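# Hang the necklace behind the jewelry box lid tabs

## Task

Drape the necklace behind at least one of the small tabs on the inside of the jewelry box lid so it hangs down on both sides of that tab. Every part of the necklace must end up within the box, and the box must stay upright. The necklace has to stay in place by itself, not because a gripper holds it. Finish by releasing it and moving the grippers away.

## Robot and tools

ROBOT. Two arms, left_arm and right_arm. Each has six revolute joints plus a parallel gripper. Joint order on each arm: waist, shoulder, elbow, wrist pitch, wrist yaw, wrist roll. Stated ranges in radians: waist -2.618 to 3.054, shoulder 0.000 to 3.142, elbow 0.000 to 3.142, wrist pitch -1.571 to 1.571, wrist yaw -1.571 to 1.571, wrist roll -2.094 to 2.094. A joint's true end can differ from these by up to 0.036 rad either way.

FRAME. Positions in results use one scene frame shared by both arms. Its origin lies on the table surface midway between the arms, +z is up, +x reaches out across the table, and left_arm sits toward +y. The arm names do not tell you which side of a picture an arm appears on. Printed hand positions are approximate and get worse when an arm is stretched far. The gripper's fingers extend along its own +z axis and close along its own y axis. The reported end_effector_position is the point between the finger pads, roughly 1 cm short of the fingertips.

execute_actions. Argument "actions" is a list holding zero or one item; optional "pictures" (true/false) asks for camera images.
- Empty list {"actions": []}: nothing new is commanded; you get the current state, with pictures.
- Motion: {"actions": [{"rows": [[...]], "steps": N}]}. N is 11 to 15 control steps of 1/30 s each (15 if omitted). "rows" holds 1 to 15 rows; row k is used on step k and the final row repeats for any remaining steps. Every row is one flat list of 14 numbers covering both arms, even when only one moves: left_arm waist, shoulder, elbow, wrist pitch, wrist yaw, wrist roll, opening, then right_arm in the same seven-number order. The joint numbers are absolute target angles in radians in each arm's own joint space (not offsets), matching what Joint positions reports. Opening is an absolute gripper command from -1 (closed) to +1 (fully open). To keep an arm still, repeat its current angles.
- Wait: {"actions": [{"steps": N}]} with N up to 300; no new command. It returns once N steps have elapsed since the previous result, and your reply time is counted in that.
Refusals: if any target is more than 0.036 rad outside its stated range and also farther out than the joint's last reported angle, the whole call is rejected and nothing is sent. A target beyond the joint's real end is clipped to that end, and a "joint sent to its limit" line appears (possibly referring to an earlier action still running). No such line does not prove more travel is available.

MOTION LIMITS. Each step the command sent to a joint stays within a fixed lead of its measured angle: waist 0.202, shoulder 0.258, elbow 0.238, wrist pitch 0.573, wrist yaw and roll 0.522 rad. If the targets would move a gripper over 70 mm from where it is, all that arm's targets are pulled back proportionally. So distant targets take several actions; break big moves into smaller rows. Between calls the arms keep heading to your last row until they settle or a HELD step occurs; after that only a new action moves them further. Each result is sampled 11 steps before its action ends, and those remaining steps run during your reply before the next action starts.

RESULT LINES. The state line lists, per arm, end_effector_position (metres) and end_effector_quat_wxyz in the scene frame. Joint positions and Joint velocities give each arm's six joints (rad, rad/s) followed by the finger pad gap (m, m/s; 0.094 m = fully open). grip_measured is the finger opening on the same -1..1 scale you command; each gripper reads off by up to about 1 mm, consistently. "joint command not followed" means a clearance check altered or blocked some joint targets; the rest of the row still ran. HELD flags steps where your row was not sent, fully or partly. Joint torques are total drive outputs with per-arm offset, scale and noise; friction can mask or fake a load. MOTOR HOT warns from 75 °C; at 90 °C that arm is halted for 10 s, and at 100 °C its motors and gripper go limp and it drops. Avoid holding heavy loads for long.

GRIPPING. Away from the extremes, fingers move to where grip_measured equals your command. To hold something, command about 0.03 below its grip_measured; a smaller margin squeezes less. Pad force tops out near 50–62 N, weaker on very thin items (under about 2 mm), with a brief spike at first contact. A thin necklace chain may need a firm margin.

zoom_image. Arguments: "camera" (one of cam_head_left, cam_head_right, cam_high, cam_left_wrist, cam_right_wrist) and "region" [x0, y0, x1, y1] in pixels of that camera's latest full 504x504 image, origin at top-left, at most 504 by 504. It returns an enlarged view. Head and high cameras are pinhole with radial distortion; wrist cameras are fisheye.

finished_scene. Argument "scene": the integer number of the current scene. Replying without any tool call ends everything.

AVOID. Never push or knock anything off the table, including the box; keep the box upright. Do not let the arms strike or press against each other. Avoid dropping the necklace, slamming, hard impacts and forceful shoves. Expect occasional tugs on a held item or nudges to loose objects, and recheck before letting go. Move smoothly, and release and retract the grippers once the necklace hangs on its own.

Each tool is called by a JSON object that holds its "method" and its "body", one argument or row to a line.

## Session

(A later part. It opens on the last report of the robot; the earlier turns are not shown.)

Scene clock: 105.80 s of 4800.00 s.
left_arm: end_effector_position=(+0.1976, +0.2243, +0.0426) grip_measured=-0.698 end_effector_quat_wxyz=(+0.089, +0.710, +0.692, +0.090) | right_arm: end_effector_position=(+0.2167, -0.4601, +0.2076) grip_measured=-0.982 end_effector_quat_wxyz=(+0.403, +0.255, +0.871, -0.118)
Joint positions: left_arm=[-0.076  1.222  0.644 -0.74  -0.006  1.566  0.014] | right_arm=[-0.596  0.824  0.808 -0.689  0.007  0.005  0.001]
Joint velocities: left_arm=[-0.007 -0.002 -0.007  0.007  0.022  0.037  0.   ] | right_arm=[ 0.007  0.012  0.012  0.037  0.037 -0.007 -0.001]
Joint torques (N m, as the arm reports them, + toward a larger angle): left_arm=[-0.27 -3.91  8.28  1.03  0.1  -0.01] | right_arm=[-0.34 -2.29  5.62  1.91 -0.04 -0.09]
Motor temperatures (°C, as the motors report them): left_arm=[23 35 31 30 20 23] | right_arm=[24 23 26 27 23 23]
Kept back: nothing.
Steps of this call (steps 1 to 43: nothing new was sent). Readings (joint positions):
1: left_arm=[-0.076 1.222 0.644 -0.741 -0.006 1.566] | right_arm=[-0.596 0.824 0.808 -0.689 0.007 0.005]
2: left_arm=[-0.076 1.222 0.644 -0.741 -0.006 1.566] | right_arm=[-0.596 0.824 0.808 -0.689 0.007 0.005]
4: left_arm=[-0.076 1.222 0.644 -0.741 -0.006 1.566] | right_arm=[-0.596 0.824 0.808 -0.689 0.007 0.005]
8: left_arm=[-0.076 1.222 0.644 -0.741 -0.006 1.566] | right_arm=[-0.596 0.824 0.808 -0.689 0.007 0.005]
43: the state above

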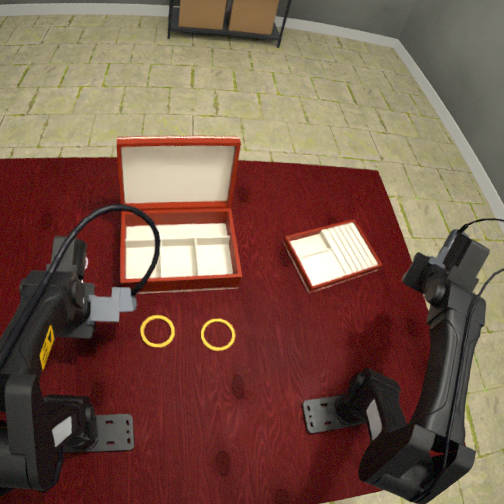

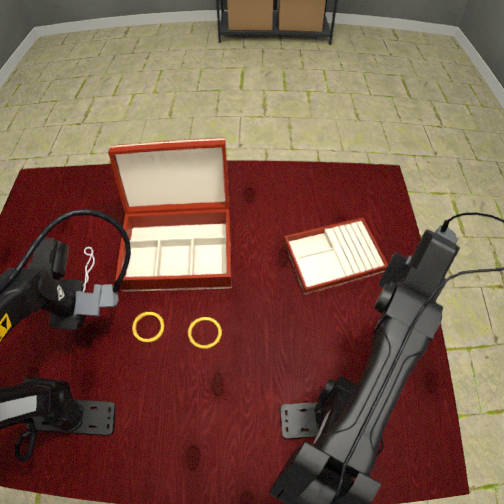

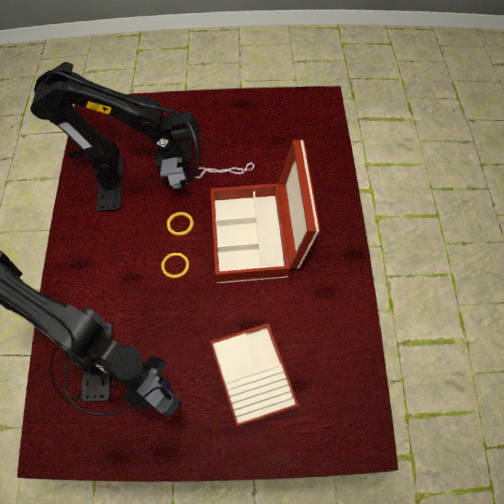

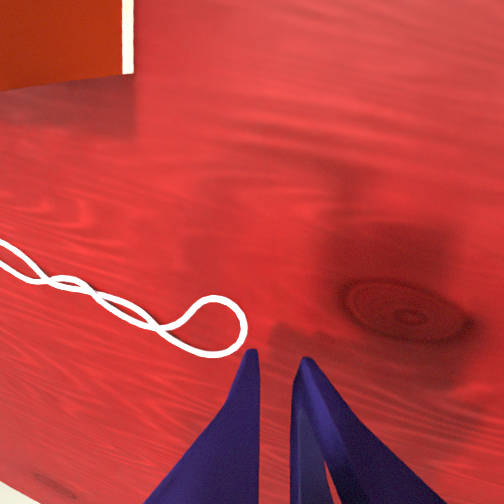

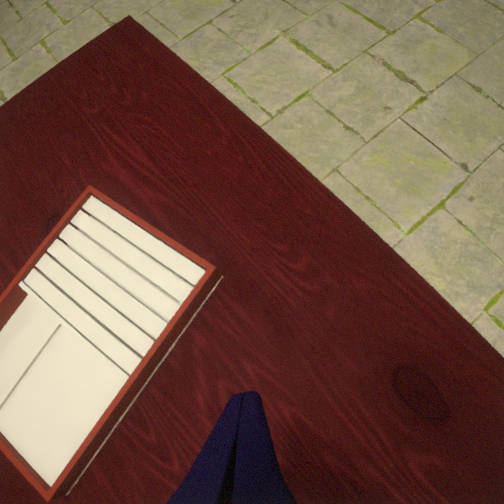

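{"method": "execute_actions", "body": {
  "actions": [
    {"rows":[[-0.076,1.335,0.64,-0.627,0,1.57,-0.7,-0.6,0.8,0.8,-0.7,0,0,-1]],"steps":15}
  ]
}}

{"method": "execute_actions", "body": {
  "actions": [
    {"steps":15}
  ],
  "pictures": true
}}

Scene clock: 107.13 s of 4800.00 s.
left_arm: end_effector_position=(+0.2054, +0.2241, +0.0274) grip_measured=-0.698 end_effector_quat_wxyz=(+0.079, +0.711, +0.694, +0.081) | right_arm: end_effector_position=(+0.2167, -0.4601, +0.2076) grip_measured=-0.982 end_effector_quat_wxyz=(+0.403, +0.255, +0.871, -0.118)
Joint positions: left_arm=[-0.076  1.31   0.644 -0.678 -0.006  1.566  0.014] | right_arm=[-0.596  0.824  0.808 -0.689  0.007  0.005  0.001]
Joint velocities: left_arm=[ 0.002  0.569 -0.002  0.3   -0.037  0.007 -0.   ] | right_arm=[ 0.007 -0.022 -0.002 -0.007  0.022  0.037  0.001]
Joint torques (N m, as the arm reports them, + toward a larger angle): left_arm=[ 0.01 -3.86  7.21  0.97  0.11  0.01] | right_arm=[-0.43 -2.33  5.52  1.88 -0.05 -0.07]
Motor temperatures (°C, as the motors report them): left_arm=[23 35 31 30 20 23] | right_arm=[24 23 26 27 23 23]
Steps of this call (steps 1 to 36: nothing new was sent; steps 37 to 40: the first 4 steps of this action). Readings (joint positions):
37: left_arm=[-0.076 1.233 0.644 -0.733 -0.006 1.566] | right_arm=[-0.596 0.824 0.808 -0.689 0.007 0.005]
38: left_arm=[-0.076 1.258 0.644 -0.709 -0.006 1.566] | right_arm=[-0.596 0.824 0.808 -0.689 0.007 0.005]
40: the state above

Scene clock: 107.63 s of 4800.00 s.
left_arm: end_effector_position=(+0.2142, +0.2238, +0.0256) grip_measured=-0.698 end_effector_quat_wxyz=(+0.088, +0.710, +0.693, +0.089) | right_arm: end_effector_position=(+0.2167, -0.4601, +0.2076) grip_measured=-0.982 end_effector_quat_wxyz=(+0.403, +0.255, +0.871, -0.118)
Joint positions: left_arm=[-0.076  1.33   0.644 -0.634 -0.006  1.566  0.014] | right_arm=[-0.596  0.824  0.808 -0.689  0.007  0.005  0.001]
Joint velocities: left_arm=[-0.002  0.007 -0.002 -0.022 -0.051 -0.051  0.   ] | right_arm=[ 0.002 -0.007 -0.012  0.007  0.051 -0.007 -0.   ]
Joint torques (N m, as the arm reports them, + toward a larger angle): left_arm=[ 0.01 -2.93  7.21  1.04  0.1   0.  ] | right_arm=[-0.43 -2.24  5.47  1.9  -0.1  -0.06]
Motor temperatures (°C, as the motors report them): left_arm=[23 34 31 30 20 23] | right_arm=[24 23 26 27 23 23]
Kept back: nothing.
Steps of this call (steps 1 to 11: the last 11 steps of your previous action; steps 12 to 15: the robot went on to your last target). Readings (joint positions):
1: left_arm=[-0.076 1.324 0.644 -0.669 -0.006 1.566] | right_arm=[-0.596 0.824 0.808 -0.689 0.007 0.005]
2: left_arm=[-0.076 1.330 0.644 -0.663 -0.006 1.566] | right_arm=[-0.596 0.824 0.808 -0.689 0.007 0.005]
4: left_arm=[-0.076 1.330 0.644 -0.652 -0.006 1.566] | right_arm=[-0.596 0.824 0.808 -0.689 0.007 0.005]
8: left_arm=[-0.076 1.330 0.644 -0.639 -0.006 1.566] | right_arm=[-0.596 0.824 0.808 -0.689 0.007 0.005]
15: the state above

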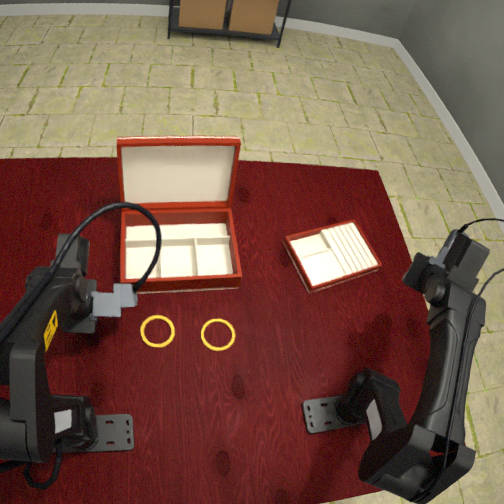

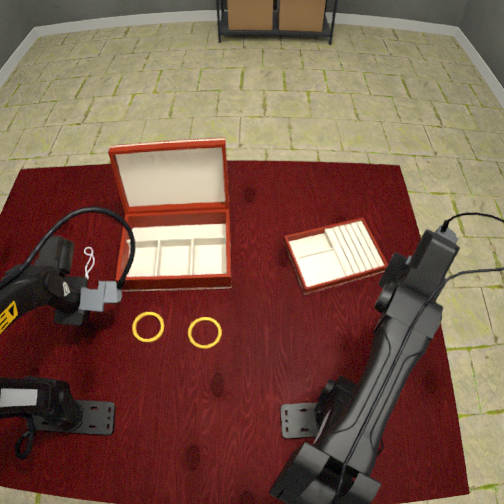

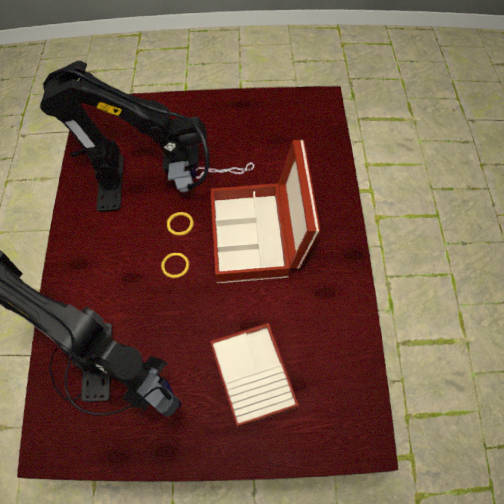

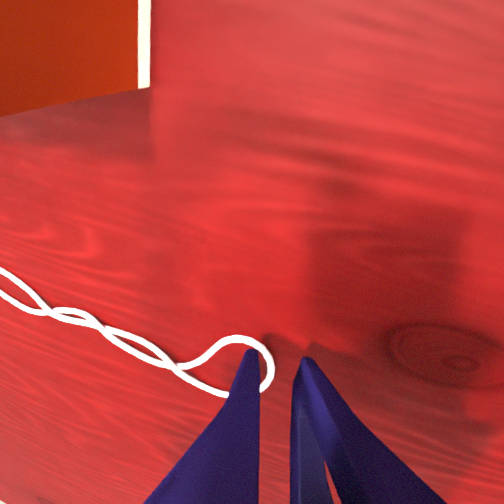

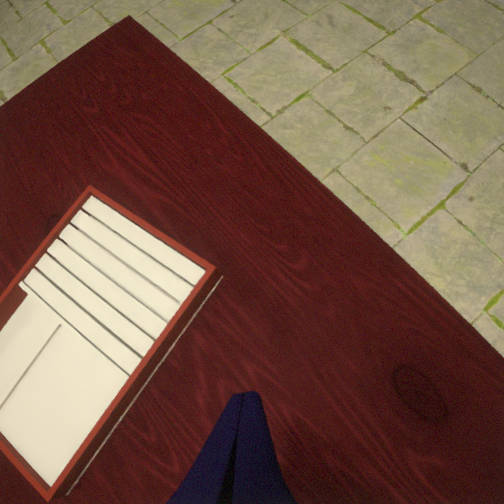

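{"method": "execute_actions", "body": {
  "actions": [
    {"rows":[[-0.076,1.372,0.595,-0.55,0,1.57,-0.7,-0.6,0.8,0.8,-0.7,0,0,-1]],"steps":15}
  ]
}}

{"method": "execute_actions", "body": {
  "actions": [
    {"steps":18}
  ],
  "pictures": true
}}

Scene clock: 108.10 s of 4800.00 s.
left_arm: end_effector_position=(+0.2164, +0.2237, +0.0176) grip_measured=-0.698 end_effector_quat_wxyz=(+0.090, +0.710, +0.692, +0.091) | right_arm: end_effector_position=(+0.2167, -0.4601, +0.2076) grip_measured=-0.982 end_effector_quat_wxyz=(+0.403, +0.255, +0.871, -0.118)
Joint positions: left_arm=[-0.076  1.352  0.624 -0.585 -0.006  1.566  0.014] | right_arm=[-0.596  0.824  0.808 -0.689  0.007  0.005  0.001]
Joint velocities: left_arm=[-0.012  0.168 -0.149  0.168  0.037 -0.095 -0.001] | right_arm=[-0.002  0.007 -0.002 -0.037 -0.095 -0.051  0.001]
Joint torques (N m, as the arm reports them, + toward a larger angle): left_arm=[ 0.01 -2.64  5.84  1.03  0.1   0.  ] | right_arm=[-0.33 -2.34  5.71  1.9  -0.13 -0.04]
Motor temperatures (°C, as the motors report them): left_arm=[23 34 31 30 20 23] | right_arm=[24 23 26 27 23 23]
Steps of this call (steps 1 to 10: the robot went on to your last target; steps 11 to 14: the first 4 steps of this action). Readings (joint positions):
11: left_arm=[-0.076 1.332 0.641 -0.623 -0.006 1.566] | right_arm=[-0.596 0.824 0.808 -0.689 0.007 0.005]
12: left_arm=[-0.076 1.338 0.635 -0.606 -0.006 1.566] | right_arm=[-0.596 0.824 0.808 -0.689 0.007 0.005]
14: the state above

Scene clock: 108.70 s of 4800.00 s.
left_arm: end_effector_position=(+0.2190, +0.2236, +0.0148) grip_measured=-0.698 end_effector_quat_wxyz=(+0.094, +0.710, +0.692, +0.095) | right_arm: end_effector_position=(+0.2167, -0.4601, +0.2076) grip_measured=-0.982 end_effector_quat_wxyz=(+0.403, +0.255, +0.871, -0.118)
Joint positions: left_arm=[-0.076  1.36   0.613 -0.556 -0.006  1.566  0.014] | right_arm=[-0.596  0.824  0.808 -0.689  0.007  0.005  0.001]
Joint velocities: left_arm=[-0.002  0.012  0.002  0.022 -0.022 -0.037  0.   ] | right_arm=[-0.002 -0.017  0.002 -0.037  0.007 -0.037 -0.002]
Joint torques (N m, as the arm reports them, + toward a larger angle): left_arm=[-0.01 -2.61  5.83  1.06  0.1   0.01] | right_arm=[-0.54 -2.29  5.56  1.94 -0.09 -0.08]
Motor temperatures (°C, as the motors report them): left_arm=[23 34 31 30 20 23] | right_arm=[24 23 26 27 23 23]
Kept back: nothing.
Steps of this call (steps 1 to 11: the last 11 steps of your previous action; steps 12 to 18: the robot went on to your last target). Readings (joint positions):
1: left_arm=[-0.076 1.357 0.619 -0.580 -0.006 1.566] | right_arm=[-0.596 0.824 0.808 -0.689 0.007 0.005]
2: left_arm=[-0.076 1.359 0.616 -0.577 -0.006 1.566] | right_arm=[-0.596 0.824 0.808 -0.689 0.007 0.005]
4: left_arm=[-0.076 1.360 0.613 -0.572 -0.006 1.566] | right_arm=[-0.596 0.824 0.808 -0.689 0.007 0.005]
8: left_arm=[-0.076 1.360 0.613 -0.562 -0.006 1.566] | right_arm=[-0.596 0.824 0.808 -0.689 0.007 0.005]
18: the state above

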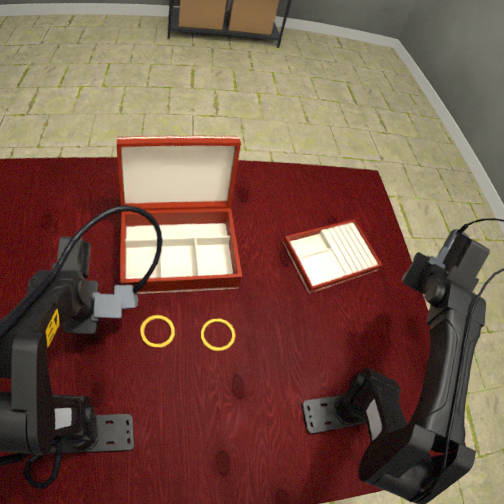

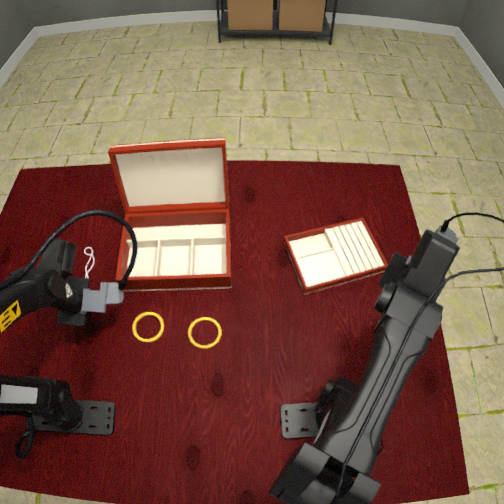

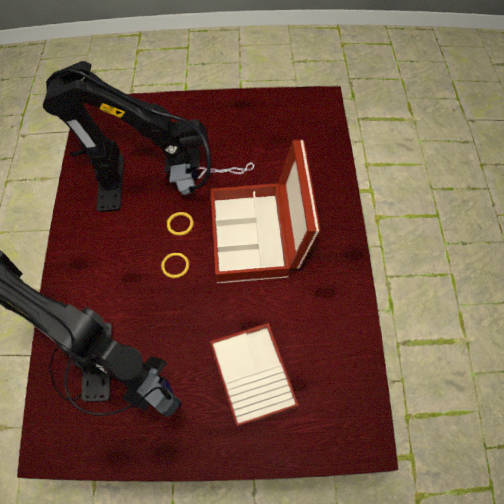

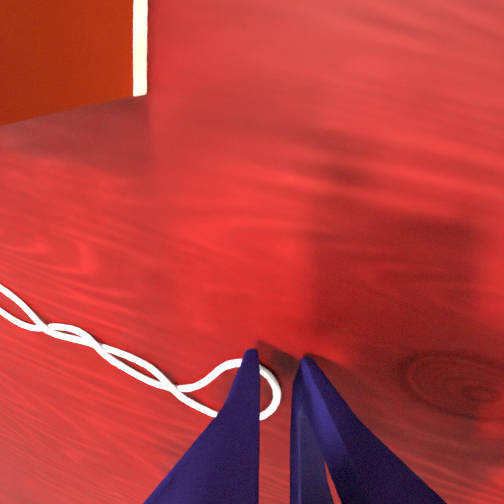

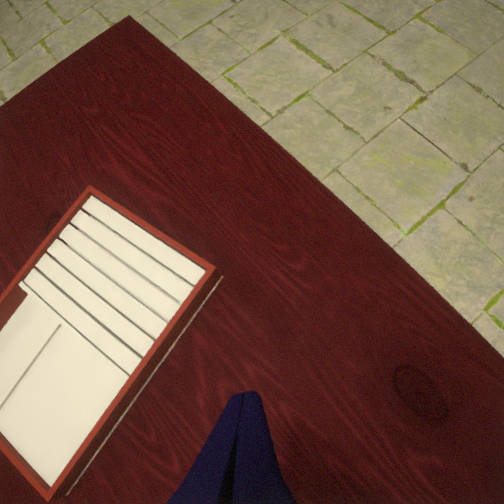

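{"method": "execute_actions", "body": {
  "actions": [
    {"rows":[[-0.022,1.36,0.613,-0.556,0,1.57,-0.7,-0.6,0.8,0.8,-0.7,0,0,-1]],"steps":15}
  ]
}}

{"method": "execute_actions", "body": {
  "actions": [
    {"steps":15}
  ],
  "pictures": true
}}

Scene clock: 109.37 s of 4800.00 s.
left_arm: end_effector_position=(+0.2191, +0.2332, +0.0148) grip_measured=-0.698 end_effector_quat_wxyz=(+0.093, +0.696, +0.705, +0.096) | right_arm: end_effector_position=(+0.2167, -0.4601, +0.2076) grip_measured=-0.982 end_effector_quat_wxyz=(+0.403, +0.255, +0.871, -0.118)
Joint positions: left_arm=[-0.036  1.36   0.613 -0.555 -0.004  1.566  0.014] | right_arm=[-0.596  0.824  0.808 -0.689  0.007  0.005  0.001]
Joint velocities: left_arm=[ 0.183 -0.017 -0.017 -0.022  0.037 -0.037 -0.001] | right_arm=[ 0.002  0.017 -0.002  0.037 -0.007 -0.022 -0.001]
Joint torques (N m, as the arm reports them, + toward a larger angle): left_arm=[ 0.26 -3.5   7.39  0.99  0.12  0.  ] | right_arm=[-0.36 -2.31  5.74  1.91 -0.12 -0.07]
Motor temperatures (°C, as the motors report them): left_arm=[23 34 31 30 20 23] | right_arm=[24 23 26 27 23 23]
Steps of this call (steps 1 to 15: the robot went on to your last target; step 16: nothing new was sent; steps 17 to 20: the first 4 steps of this action). Readings (joint positions):
17: left_arm=[-0.070 1.360 0.613 -0.555 -0.004 1.566] | right_arm=[-0.596 0.824 0.808 -0.689 0.007 0.005]
18: left_arm=[-0.058 1.360 0.613 -0.555 -0.004 1.566] | right_arm=[-0.596 0.824 0.808 -0.689 0.007 0.005]
20: the state above

Scene clock: 109.87 s of 4800.00 s.
left_arm: end_effector_position=(+0.2191, +0.2346, +0.0148) grip_measured=-0.698 end_effector_quat_wxyz=(+0.093, +0.694, +0.707, +0.097) | right_arm: end_effector_position=(+0.2167, -0.4601, +0.2076) grip_measured=-0.982 end_effector_quat_wxyz=(+0.403, +0.255, +0.871, -0.118)
Joint positions: left_arm=[-0.031  1.36   0.613 -0.555 -0.004  1.566  0.014] | right_arm=[-0.596  0.824  0.808 -0.689  0.007  0.005  0.001]
Joint velocities: left_arm=[ 0.002 -0.002  0.002  0.007  0.007  0.007  0.   ] | right_arm=[ 0.002 -0.007  0.002 -0.022 -0.007  0.022  0.001]
Joint torques (N m, as the arm reports them, + toward a larger angle): left_arm=[ 0.69 -3.49  7.4   1.01  0.08 -0.01] | right_arm=[-0.3  -2.46  5.69  1.89 -0.06 -0.07]
Motor temperatures (°C, as the motors report them): left_arm=[23 34 31 30 20 23] | right_arm=[24 23 26 27 23 23]
Kept back: nothing.
Steps of this call (steps 1 to 11: the last 11 steps of your previous action; steps 12 to 15: the robot went on to your last target). Readings (joint positions):
1: left_arm=[-0.032 1.360 0.613 -0.555 -0.004 1.566] | right_arm=[-0.596 0.824 0.808 -0.689 0.007 0.005]
2: left_arm=[-0.031 1.360 0.613 -0.555 -0.004 1.566] | right_arm=[-0.596 0.824 0.808 -0.689 0.007 0.005]
4: left_arm=[-0.031 1.360 0.613 -0.555 -0.004 1.566] | right_arm=[-0.596 0.824 0.808 -0.689 0.007 0.005]
8: left_arm=[-0.031 1.360 0.613 -0.555 -0.004 1.566] | right_arm=[-0.596 0.824 0.808 -0.689 0.007 0.005]
15: the state above
All arms were judged still, so your last target was given up. Only a new action makes them travel on or press farther. Fingers that are still opening or closing keep moving.

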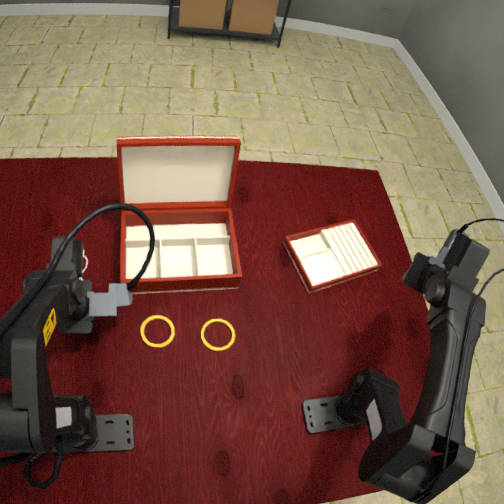

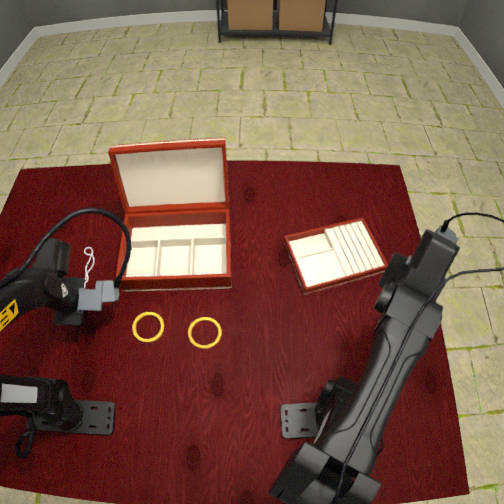

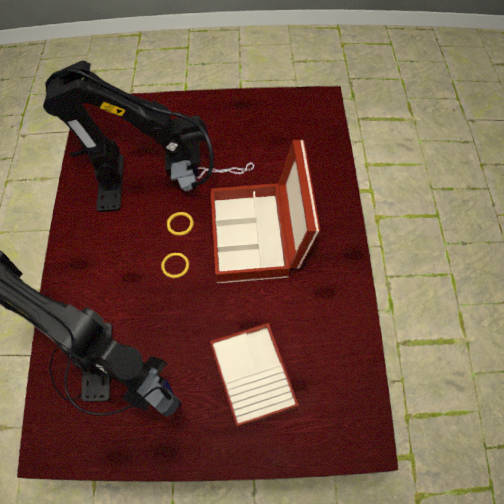

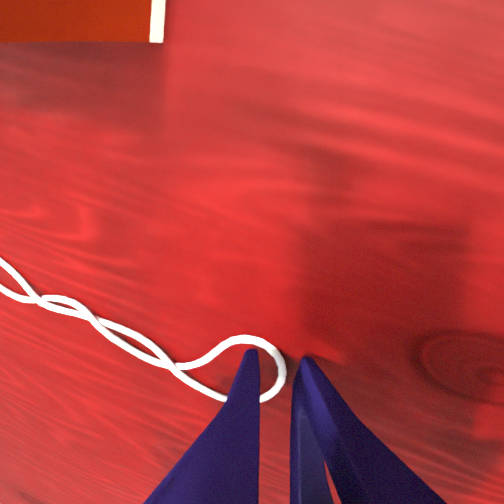

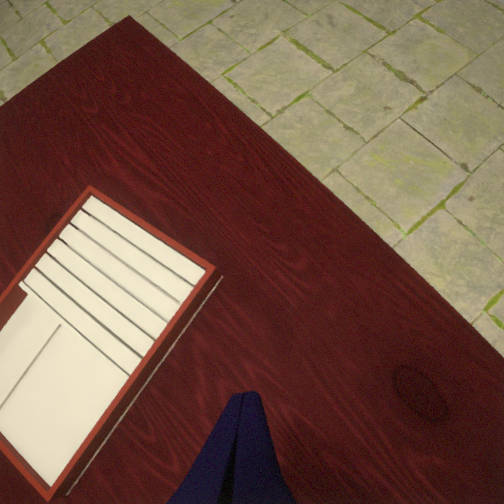

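{"method": "execute_actions", "body": {
  "actions": [
    {"rows":[[-0.008,1.36,0.613,-0.556,0,1.57,-0.7,-0.6,0.8,0.8,-0.7,0,0,-1],[-0.008,1.36,0.613,-0.556,0,1.57,-0.7,-0.6,0.8,0.8,-0.7,0,0,-1],[-0.008,1.36,0.613,-0.556,0,1.57,-0.7,-0.6,0.8,0.8,-0.7,0,0,-1],[-0.008,1.36,0.613,-0.556,0,1.57,-0.7,-0.6,0.8,0.8,-0.7,0,0,-1],[-0.008,1.36,0.613,-0.556,0,1.57,-0.7,-0.6,0.8,0.8,-0.7,0,0,-1],[-0.008,1.385,0.613,-0.556,0,1.57,-0.7,-0.6,0.8,0.8,-0.7,0,0,-1]],"steps":15}
  ]
}}

{"method": "execute_actions", "body": {
  "actions": [
    {"steps":15}
  ],
  "pictures": true
}}

Scene clock: 110.87 s of 4800.00 s.
left_arm: end_effector_position=(+0.2190, +0.2372, +0.0148) grip_measured=-0.698 end_effector_quat_wxyz=(+0.092, +0.690, +0.711, +0.097) | right_arm: end_effector_position=(+0.2167, -0.4601, +0.2076) grip_measured=-0.982 end_effector_quat_wxyz=(+0.403, +0.255, +0.871, -0.118)
Joint positions: left_arm=[-0.02   1.36   0.613 -0.555 -0.004  1.566  0.014] | right_arm=[-0.596  0.824  0.808 -0.689  0.007  0.005  0.001]
Joint velocities: left_arm=[ 0.046 -0.002 -0.002  0.007  0.051 -0.007 -0.001] | right_arm=[-0.007  0.002 -0.017  0.007  0.066 -0.051  0.   ]
Joint torques (N m, as the arm reports them, + toward a larger angle): left_arm=[ 0.77 -3.48  7.35  1.    0.08  0.01] | right_arm=[-0.32 -2.24  5.39  1.88 -0.12 -0.06]
Motor temperatures (°C, as the motors report them): left_arm=[23 33 31 30 20 23] | right_arm=[24 23 26 27 23 23]
Steps of this call (steps 1 to 26: nothing new was sent; steps 27 to 30: the first 4 steps of this action). Readings (joint positions):
27: left_arm=[-0.029 1.360 0.613 -0.555 -0.004 1.566] | right_arm=[-0.596 0.824 0.808 -0.689 0.007 0.005]
28: left_arm=[-0.026 1.360 0.613 -0.555 -0.004 1.566] | right_arm=[-0.596 0.824 0.808 -0.689 0.007 0.005]
30: the state above

Scene clock: 111.37 s of 4800.00 s.
left_arm: end_effector_position=(+0.2190, +0.2376, +0.0148) grip_measured=-0.698 end_effector_quat_wxyz=(+0.092, +0.690, +0.712, +0.097) | right_arm: end_effector_position=(+0.2167, -0.4601, +0.2076) grip_measured=-0.982 end_effector_quat_wxyz=(+0.403, +0.255, +0.871, -0.118)
Joint positions: left_arm=[-0.019  1.36   0.613 -0.555 -0.004  1.566  0.014] | right_arm=[-0.596  0.824  0.808 -0.689  0.007  0.005  0.001]
Joint velocities: left_arm=[-0.002 -0.012  0.007 -0.022 -0.037 -0.007 -0.001] | right_arm=[ 0.007  0.007  0.007 -0.051 -0.037 -0.007  0.001]
Joint torques (N m, as the arm reports them, + toward a larger angle): left_arm=[ 0.79 -1.61  7.4   0.99  0.07 -0.01] | right_arm=[-0.4  -2.43  5.64  1.9  -0.1  -0.06]
Motor temperatures (°C, as the motors report them): left_arm=[23 33 31 30 20 23] | right_arm=[24 23 26 27 23 23]
Kept back: nothing.
Steps of this call (steps 1 to 11: the last 11 steps of your previous action; steps 12 to 15: the robot went on to your last target). Readings (joint positions):
1: left_arm=[-0.019 1.360 0.613 -0.555 -0.004 1.566] | right_arm=[-0.596 0.824 0.808 -0.689 0.007 0.005]
2: left_arm=[-0.019 1.360 0.613 -0.555 -0.004 1.566] | right_arm=[-0.596 0.824 0.808 -0.689 0.007 0.005]
4: left_arm=[-0.019 1.360 0.613 -0.555 -0.004 1.566] | right_arm=[-0.596 0.824 0.808 -0.689 0.007 0.005]
8: left_arm=[-0.019 1.360 0.613 -0.555 -0.004 1.566] | right_arm=[-0.596 0.824 0.808 -0.689 0.007 0.005]
15: the state above
All arms were judged still, so your last target was given up. Only a new action makes them travel on or press farther. Fingers that are still opening or closing keep moving.

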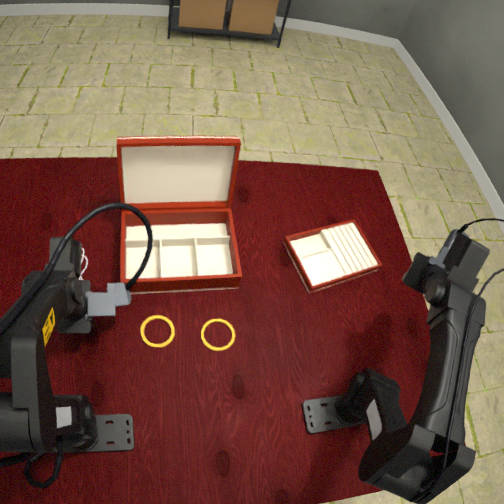

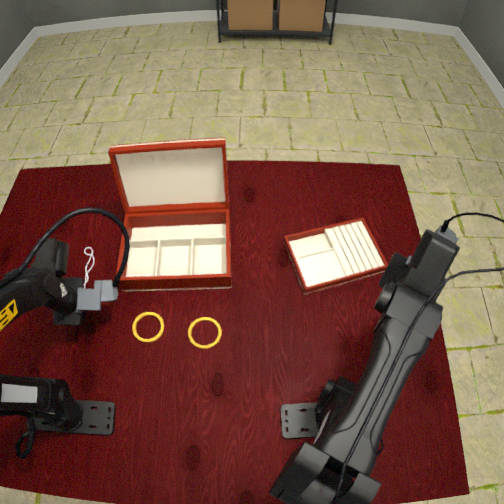

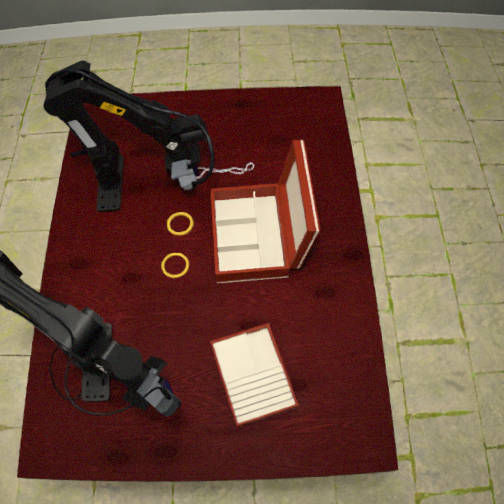

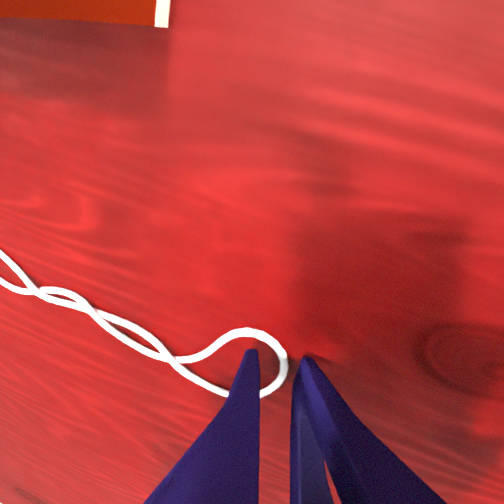

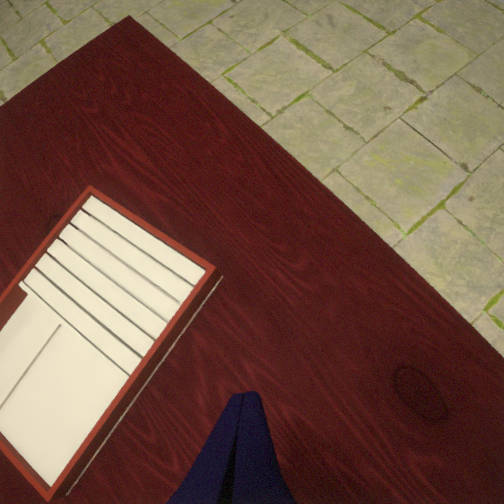

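{"method": "execute_actions", "body": {
  "actions": [
    {"rows":[[-0.019,1.405,0.613,-0.556,0,1.57,-0.7,-0.6,0.8,0.8,-0.7,0,0,-1]],"steps":15}
  ]
}}

{"method": "execute_actions", "body": {
  "actions": [
    {"steps":12}
  ],
  "pictures": true
}}

Scene clock: 111.87 s of 4800.00 s.
left_arm: end_effector_position=(+0.2190, +0.2376, +0.0115) grip_measured=-0.699 end_effector_quat_wxyz=(+0.089, +0.690, +0.712, +0.094) | right_arm: end_effector_position=(+0.2167, -0.4601, +0.2076) grip_measured=-0.982 end_effector_quat_wxyz=(+0.403, +0.255, +0.871, -0.118)
Joint positions: left_arm=[-0.019  1.377  0.614 -0.549 -0.004  1.566  0.014] | right_arm=[-0.596  0.824  0.808 -0.689  0.007  0.005  0.001]
Joint velocities: left_arm=[-0.002  0.012 -0.002 -0.007 -0.022  0.022  0.   ] | right_arm=[-0.007  0.017 -0.002 -0.066  0.007 -0.066  0.   ]
Joint torques (N m, as the arm reports them, + toward a larger angle): left_arm=[ 0.02 -1.66  7.2   0.92  0.07 -0.01] | right_arm=[-0.34 -2.2   5.56  1.88 -0.05 -0.13]
Motor temperatures (°C, as the motors report them): left_arm=[23 33 31 30 20 23] | right_arm=[24 23 26 27 23 23]
Steps of this call (steps 1 to 11: nothing new was sent; steps 12 to 15: the first 4 steps of this action). Readings (joint positions):
12: left_arm=[-0.019 1.364 0.613 -0.555 -0.004 1.566] | right_arm=[-0.596 0.824 0.808 -0.689 0.007 0.005]
13: left_arm=[-0.019 1.371 0.613 -0.553 -0.004 1.566] | right_arm=[-0.596 0.824 0.808 -0.689 0.007 0.005]
15: the state above

Scene clock: 112.27 s of 4800.00 s.
left_arm: end_effector_position=(+0.2191, +0.2376, +0.0115) grip_measured=-0.699 end_effector_quat_wxyz=(+0.089, +0.690, +0.712, +0.094) | right_arm: end_effector_position=(+0.2167, -0.4601, +0.2076) grip_measured=-0.982 end_effector_quat_wxyz=(+0.403, +0.255, +0.871, -0.118)
Joint positions: left_arm=[-0.019  1.377  0.614 -0.548 -0.004  1.566  0.014] | right_arm=[-0.596  0.824  0.808 -0.689  0.007  0.005  0.001]
Joint velocities: left_arm=[-0.012 -0.012  0.012 -0.051 -0.081  0.037  0.001] | right_arm=[-0.017 -0.007  0.002  0.051 -0.037 -0.022  0.   ]
Joint torques (N m, as the arm reports them, + toward a larger angle): left_arm=[ 0.03 -1.53  7.27  0.93  0.07 -0.01] | right_arm=[-0.32 -2.38  5.61  1.9  -0.11 -0.1 ]
Motor temperatures (°C, as the motors report them): left_arm=[23 33 31 30 20 23] | right_arm=[24 23 26 27 23 23]
Kept back: nothing.
Steps of this call (steps 1 to 11: the last 11 steps of your previous action; step 12: the robot went on to your last target). Readings (joint positions):
1: left_arm=[-0.019 1.377 0.614 -0.548 -0.004 1.566] | right_arm=[-0.596 0.824 0.808 -0.689 0.007 0.005]
2: left_arm=[-0.019 1.377 0.614 -0.548 -0.004 1.566] | right_arm=[-0.596 0.824 0.808 -0.689 0.007 0.005]
4: left_arm=[-0.019 1.377 0.614 -0.548 -0.004 1.566] | right_arm=[-0.596 0.824 0.808 -0.689 0.007 0.005]
8: left_arm=[-0.019 1.377 0.614 -0.548 -0.004 1.566] | right_arm=[-0.596 0.824 0.808 -0.689 0.007 0.005]
12: the state above

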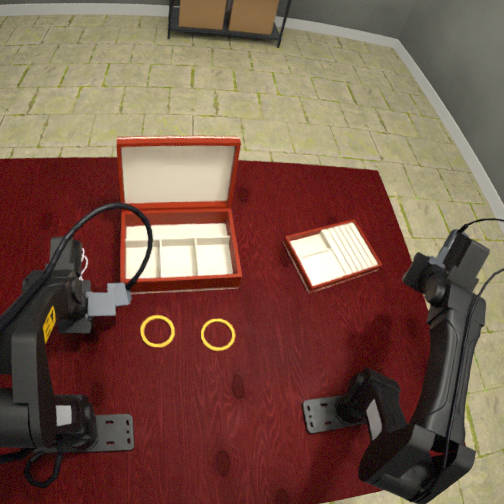

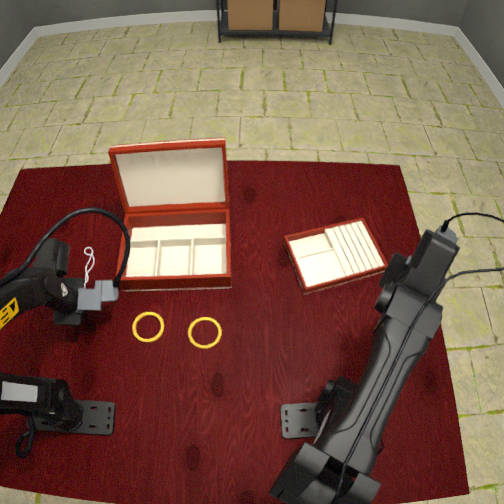

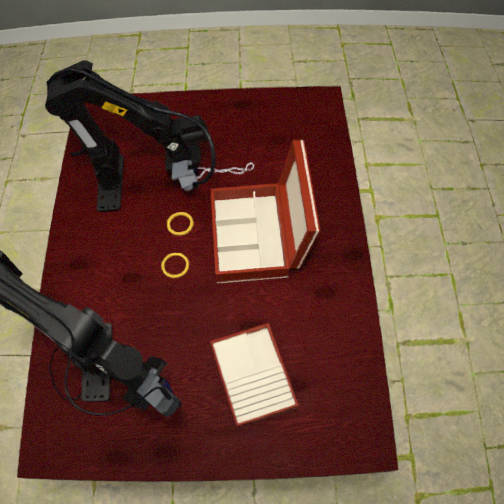

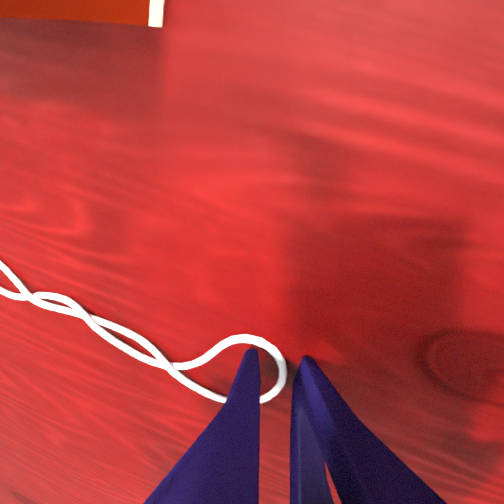

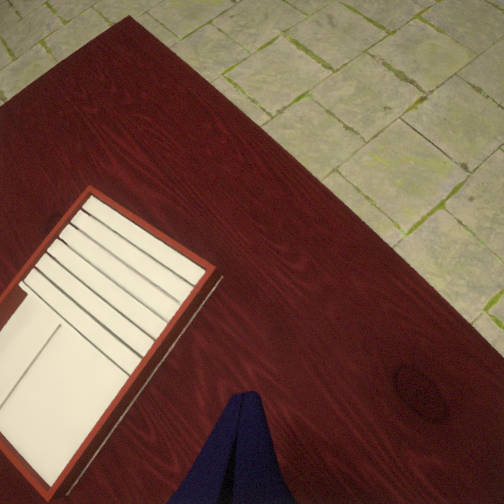

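Contact. Close.

{"method": "execute_actions", "body": {
  "actions": [
    {"rows":[[-0.019,1.38,0.614,-0.548,0,1.57,-1,-0.6,0.8,0.8,-0.7,0,0,-1]],"steps":15}
  ]
}}

{"method": "execute_actions", "body": {
  "actions": [
    {"steps":15}
  ],
  "pictures": true
}}

Scene clock: 112.70 s of 4800.00 s.
left_arm: end_effector_position=(+0.2195, +0.2376, +0.0116) grip_measured=-0.994 end_effector_quat_wxyz=(+0.089, +0.690, +0.712, +0.094) | right_arm: end_effector_position=(+0.2167, -0.4601, +0.2076) grip_measured=-0.982 end_effector_quat_wxyz=(+0.403, +0.255, +0.871, -0.118)
Joint positions: left_arm=[-0.019  1.377  0.614 -0.547 -0.004  1.566  0.   ] | right_arm=[-0.596  0.824  0.808 -0.689  0.007  0.005  0.001]
Joint velocities: left_arm=[-0.022  0.007  0.012 -0.007  0.007 -0.007 -0.004] | right_arm=[-0.007 -0.002  0.007  0.022  0.022 -0.022  0.001]
Joint torques (N m, as the arm reports them, + toward a larger angle): left_arm=[ 0.02 -3.37  7.33  0.97  0.07 -0.01] | right_arm=[-0.39 -2.2   5.62  1.89 -0.13 -0.09]
Motor temperatures (°C, as the motors report them): left_arm=[23 33 31 30 20 23] | right_arm=[24 23 26 27 23 23]
Steps of this call (steps 1 to 9: the robot went on to your last target; steps 10 to 13: the first 4 steps of this action). Readings (joint positions):
10: left_arm=[-0.019 1.377 0.614 -0.548 -0.004 1.566] | right_arm=[-0.596 0.824 0.808 -0.689 0.007 0.005]
11: left_arm=[-0.019 1.377 0.614 -0.548 -0.004 1.566] | right_arm=[-0.596 0.824 0.808 -0.689 0.007 0.005]
13: the state above

Scene clock: 113.20 s of 4800.00 s.
left_arm: end_effector_position=(+0.2195, +0.2376, +0.0116) grip_measured=-0.996 end_effector_quat_wxyz=(+0.089, +0.690, +0.712, +0.094) | right_arm: end_effector_position=(+0.2167, -0.4601, +0.2076) grip_measured=-0.982 end_effector_quat_wxyz=(+0.403, +0.255, +0.871, -0.118)
Joint positions: left_arm=[-0.019  1.377  0.614 -0.547 -0.004  1.566  0.   ] | right_arm=[-0.596  0.824  0.808 -0.689  0.007  0.005  0.001]
Joint velocities: left_arm=[-0.007 -0.012  0.007  0.022  0.066  0.022  0.   ] | right_arm=[-0.007 -0.012 -0.002 -0.022 -0.095  0.007 -0.001]
Joint torques (N m, as the arm reports them, + toward a larger angle): left_arm=[ 0.07 -3.36  7.35  0.98  0.08 -0.01] | right_arm=[-0.5  -2.35  5.69  1.92 -0.1  -0.09]
Motor temperatures (°C, as the motors report them): left_arm=[23 33 31 30 20 23] | right_arm=[24 23 26 27 23 23]
Kept back: nothing.
Steps of this call (steps 1 to 11: the last 11 steps of your previous action; steps 12 to 15: the robot went on to your last target). Readings (joint positions):
1: left_arm=[-0.019 1.377 0.614 -0.547 -0.004 1.566] | right_arm=[-0.596 0.824 0.808 -0.689 0.007 0.005]
2: left_arm=[-0.019 1.377 0.614 -0.547 -0.004 1.566] | right_arm=[-0.596 0.824 0.808 -0.689 0.007 0.005]
4: left_arm=[-0.019 1.377 0.614 -0.547 -0.004 1.566] | right_arm=[-0.596 0.824 0.808 -0.689 0.007 0.005]
8: left_arm=[-0.019 1.377 0.614 -0.547 -0.004 1.566] | right_arm=[-0.596 0.824 0.808 -0.689 0.007 0.005]
15: the state above
All arms were judged still, so your last target was given up. Only a new action makes them travel on or press farther. Fingers that are still opening or closing keep moving.

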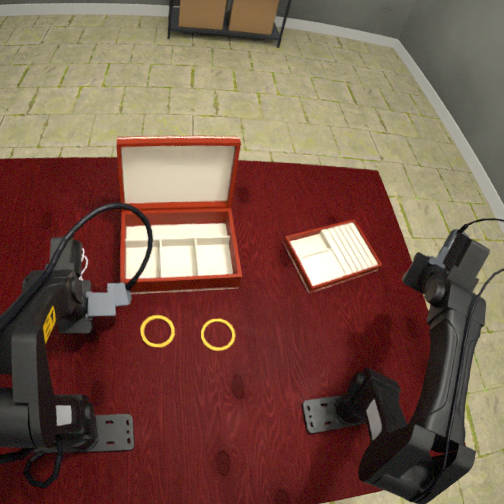

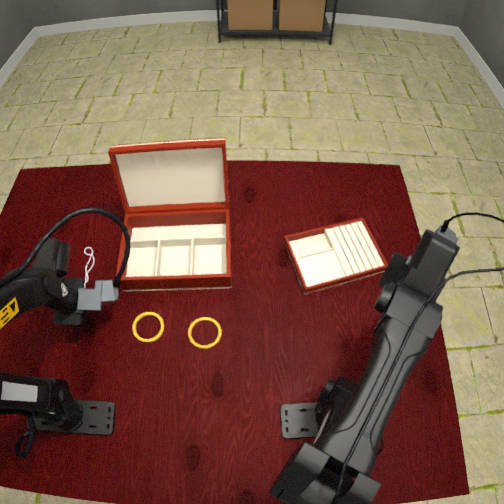

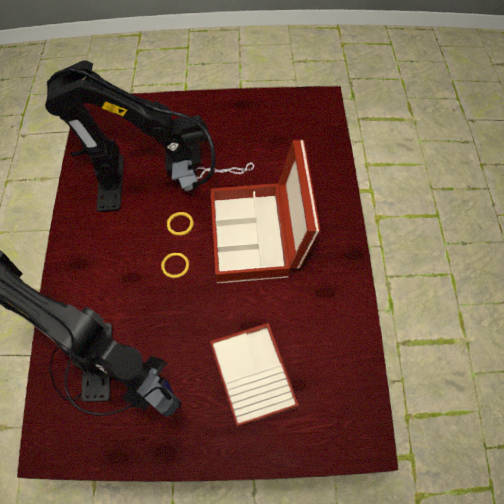

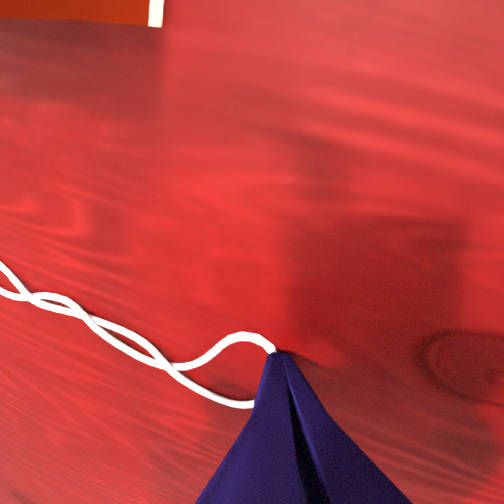

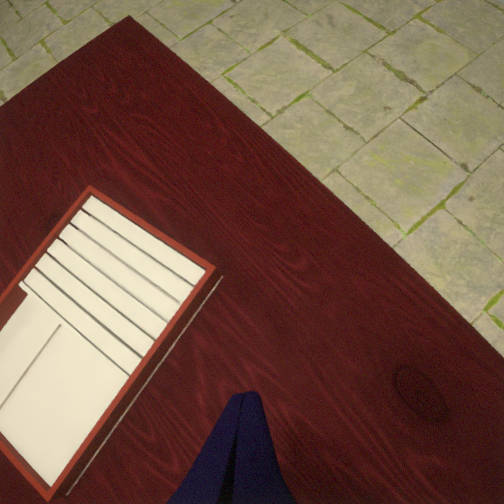

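{"method": "execute_actions", "body": {
  "actions": [
    {"rows":[[-0.019,1.32,0.62,-0.57,0,1.57,-1,-0.6,0.8,0.8,-0.7,0,0,-1],[-0.019,1.28,0.63,-0.58,0,1.57,-1,-0.6,0.8,0.8,-0.7,0,0,-1],[-0.019,1.24,0.65,-0.59,0,1.57,-1,-0.6,0.8,0.8,-0.7,0,0,-1],[-0.019,1.2,0.68,-0.6,0,1.57,-1,-0.6,0.8,0.8,-0.7,0,0,-1],[-0.019,1.17,0.7,-0.61,0,1.57,-1,-0.6,0.8,0.8,-0.7,0,0,-1],[-0.019,1.14,0.72,-0.62,0,1.57,-1,-0.6,0.8,0.8,-0.7,0,0,-1],[-0.019,1.1,0.75,-0.63,0,1.57,-1,-0.6,0.8,0.8,-0.7,0,0,-1]],"steps":15}
  ]
}}

{"method": "execute_actions", "body": {
  "actions": [
    {"steps":15}
  ],
  "pictures": true
}}

Scene clock: 113.97 s of 4800.00 s.
left_arm: end_effector_position=(+0.2234, +0.2377, +0.0289) grip_measured=-0.996 end_effector_quat_wxyz=(+0.110, +0.687, +0.709, +0.115) | right_arm: end_effector_position=(+0.2167, -0.4601, +0.2076) grip_measured=-0.982 end_effector_quat_wxyz=(+0.403, +0.255, +0.871, -0.118)
Joint positions: left_arm=[-0.019  1.301  0.617 -0.567 -0.004  1.566  0.   ] | right_arm=[-0.596  0.824  0.808 -0.689  0.007  0.005  0.001]
Joint velocities: left_arm=[ 0.002 -1.038  0.164 -0.359  0.037 -0.007 -0.001] | right_arm=[-0.012 -0.002 -0.002  0.051  0.037 -0.022  0.001]
Joint torques (N m, as the arm reports them, + toward a larger angle): left_arm=[ 0.07 -6.02 12.17  1.31  0.09 -0.01] | right_arm=[-0.3  -2.25  5.49  1.92 -0.11 -0.08]
Motor temperatures (°C, as the motors report them): left_arm=[23 33 31 30 20 23] | right_arm=[24 23 26 27 23 23]
Steps of this call (steps 1 to 19: nothing new was sent; steps 20 to 23: the first 4 steps of this action). Readings (joint positions):
20: left_arm=[-0.019 1.373 0.614 -0.547 -0.004 1.566] | right_arm=[-0.596 0.824 0.808 -0.689 0.007 0.005]
21: left_arm=[-0.019 1.360 0.614 -0.551 -0.004 1.566] | right_arm=[-0.596 0.824 0.808 -0.689 0.007 0.005]
23: the state above

Scene clock: 114.47 s of 4800.00 s.
left_arm: end_effector_position=(+0.2622, +0.2387, +0.1218) grip_measured=-0.996 end_effector_quat_wxyz=(+0.209, +0.664, +0.685, +0.217) | right_arm: end_effector_position=(+0.2167, -0.4601, +0.2076) grip_measured=-0.982 end_effector_quat_wxyz=(+0.403, +0.255, +0.871, -0.118)
Joint positions: left_arm=[-0.019  1.104  0.748 -0.603 -0.004  1.566  0.   ] | right_arm=[-0.596  0.824  0.808 -0.689  0.007  0.005  0.001]
Joint velocities: left_arm=[ 0.002 -0.012  0.012  0.007  0.051 -0.037  0.001] | right_arm=[ 0.002 -0.017  0.002  0.037  0.022 -0.066  0.   ]
Joint torques (N m, as the arm reports them, + toward a larger angle): left_arm=[ 0.02 -2.66  8.97  1.36  0.08  0.  ] | right_arm=[-0.37 -2.28  5.57  1.88 -0.09 -0.08]
Motor temperatures (°C, as the motors report them): left_arm=[23 33 31 30 20 23] | right_arm=[24 23 26 27 23 23]
Kept back: nothing.
Steps of this call (steps 1 to 11: the last 11 steps of your previous action; steps 12 to 15: the robot went on to your last target). Readings (joint positions):
1: left_arm=[-0.019 1.264 0.627 -0.579 -0.004 1.566] | right_arm=[-0.596 0.824 0.808 -0.689 0.007 0.005]
2: left_arm=[-0.019 1.227 0.643 -0.589 -0.004 1.566] | right_arm=[-0.596 0.824 0.808 -0.689 0.007 0.005]
4: left_arm=[-0.019 1.158 0.690 -0.601 -0.004 1.566] | right_arm=[-0.596 0.824 0.808 -0.689 0.007 0.005]
8: left_arm=[-0.019 1.104 0.748 -0.588 -0.004 1.566] | right_arm=[-0.596 0.824 0.808 -0.689 0.007 0.005]
15: the state above

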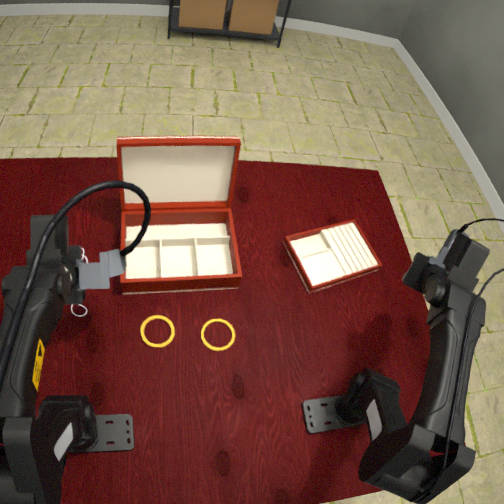

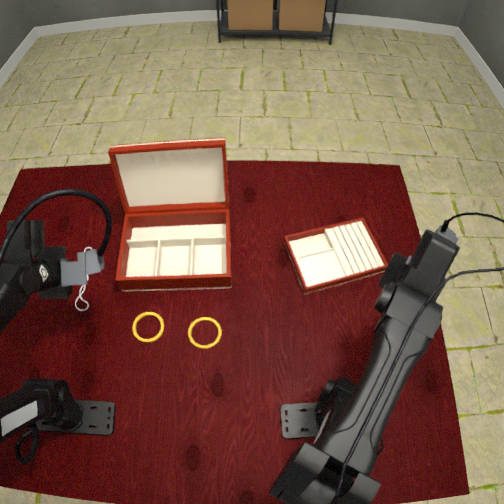

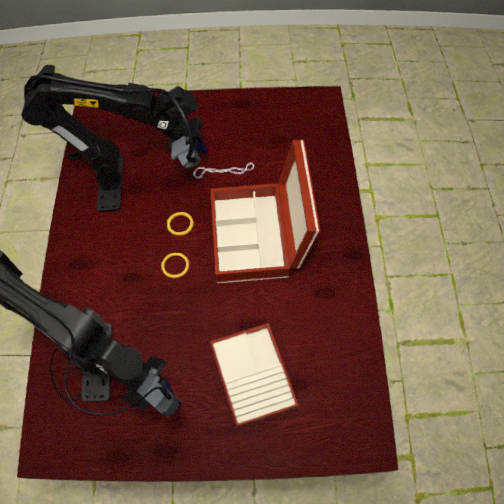

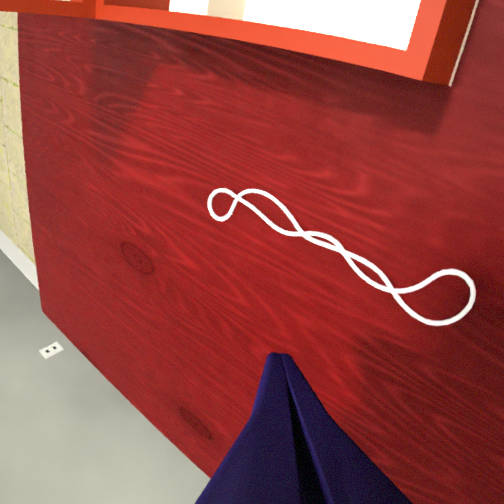

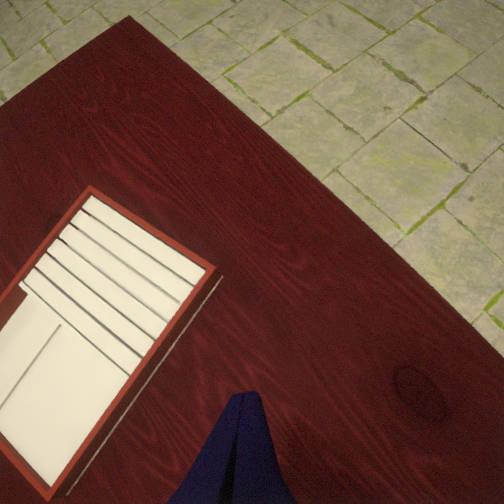

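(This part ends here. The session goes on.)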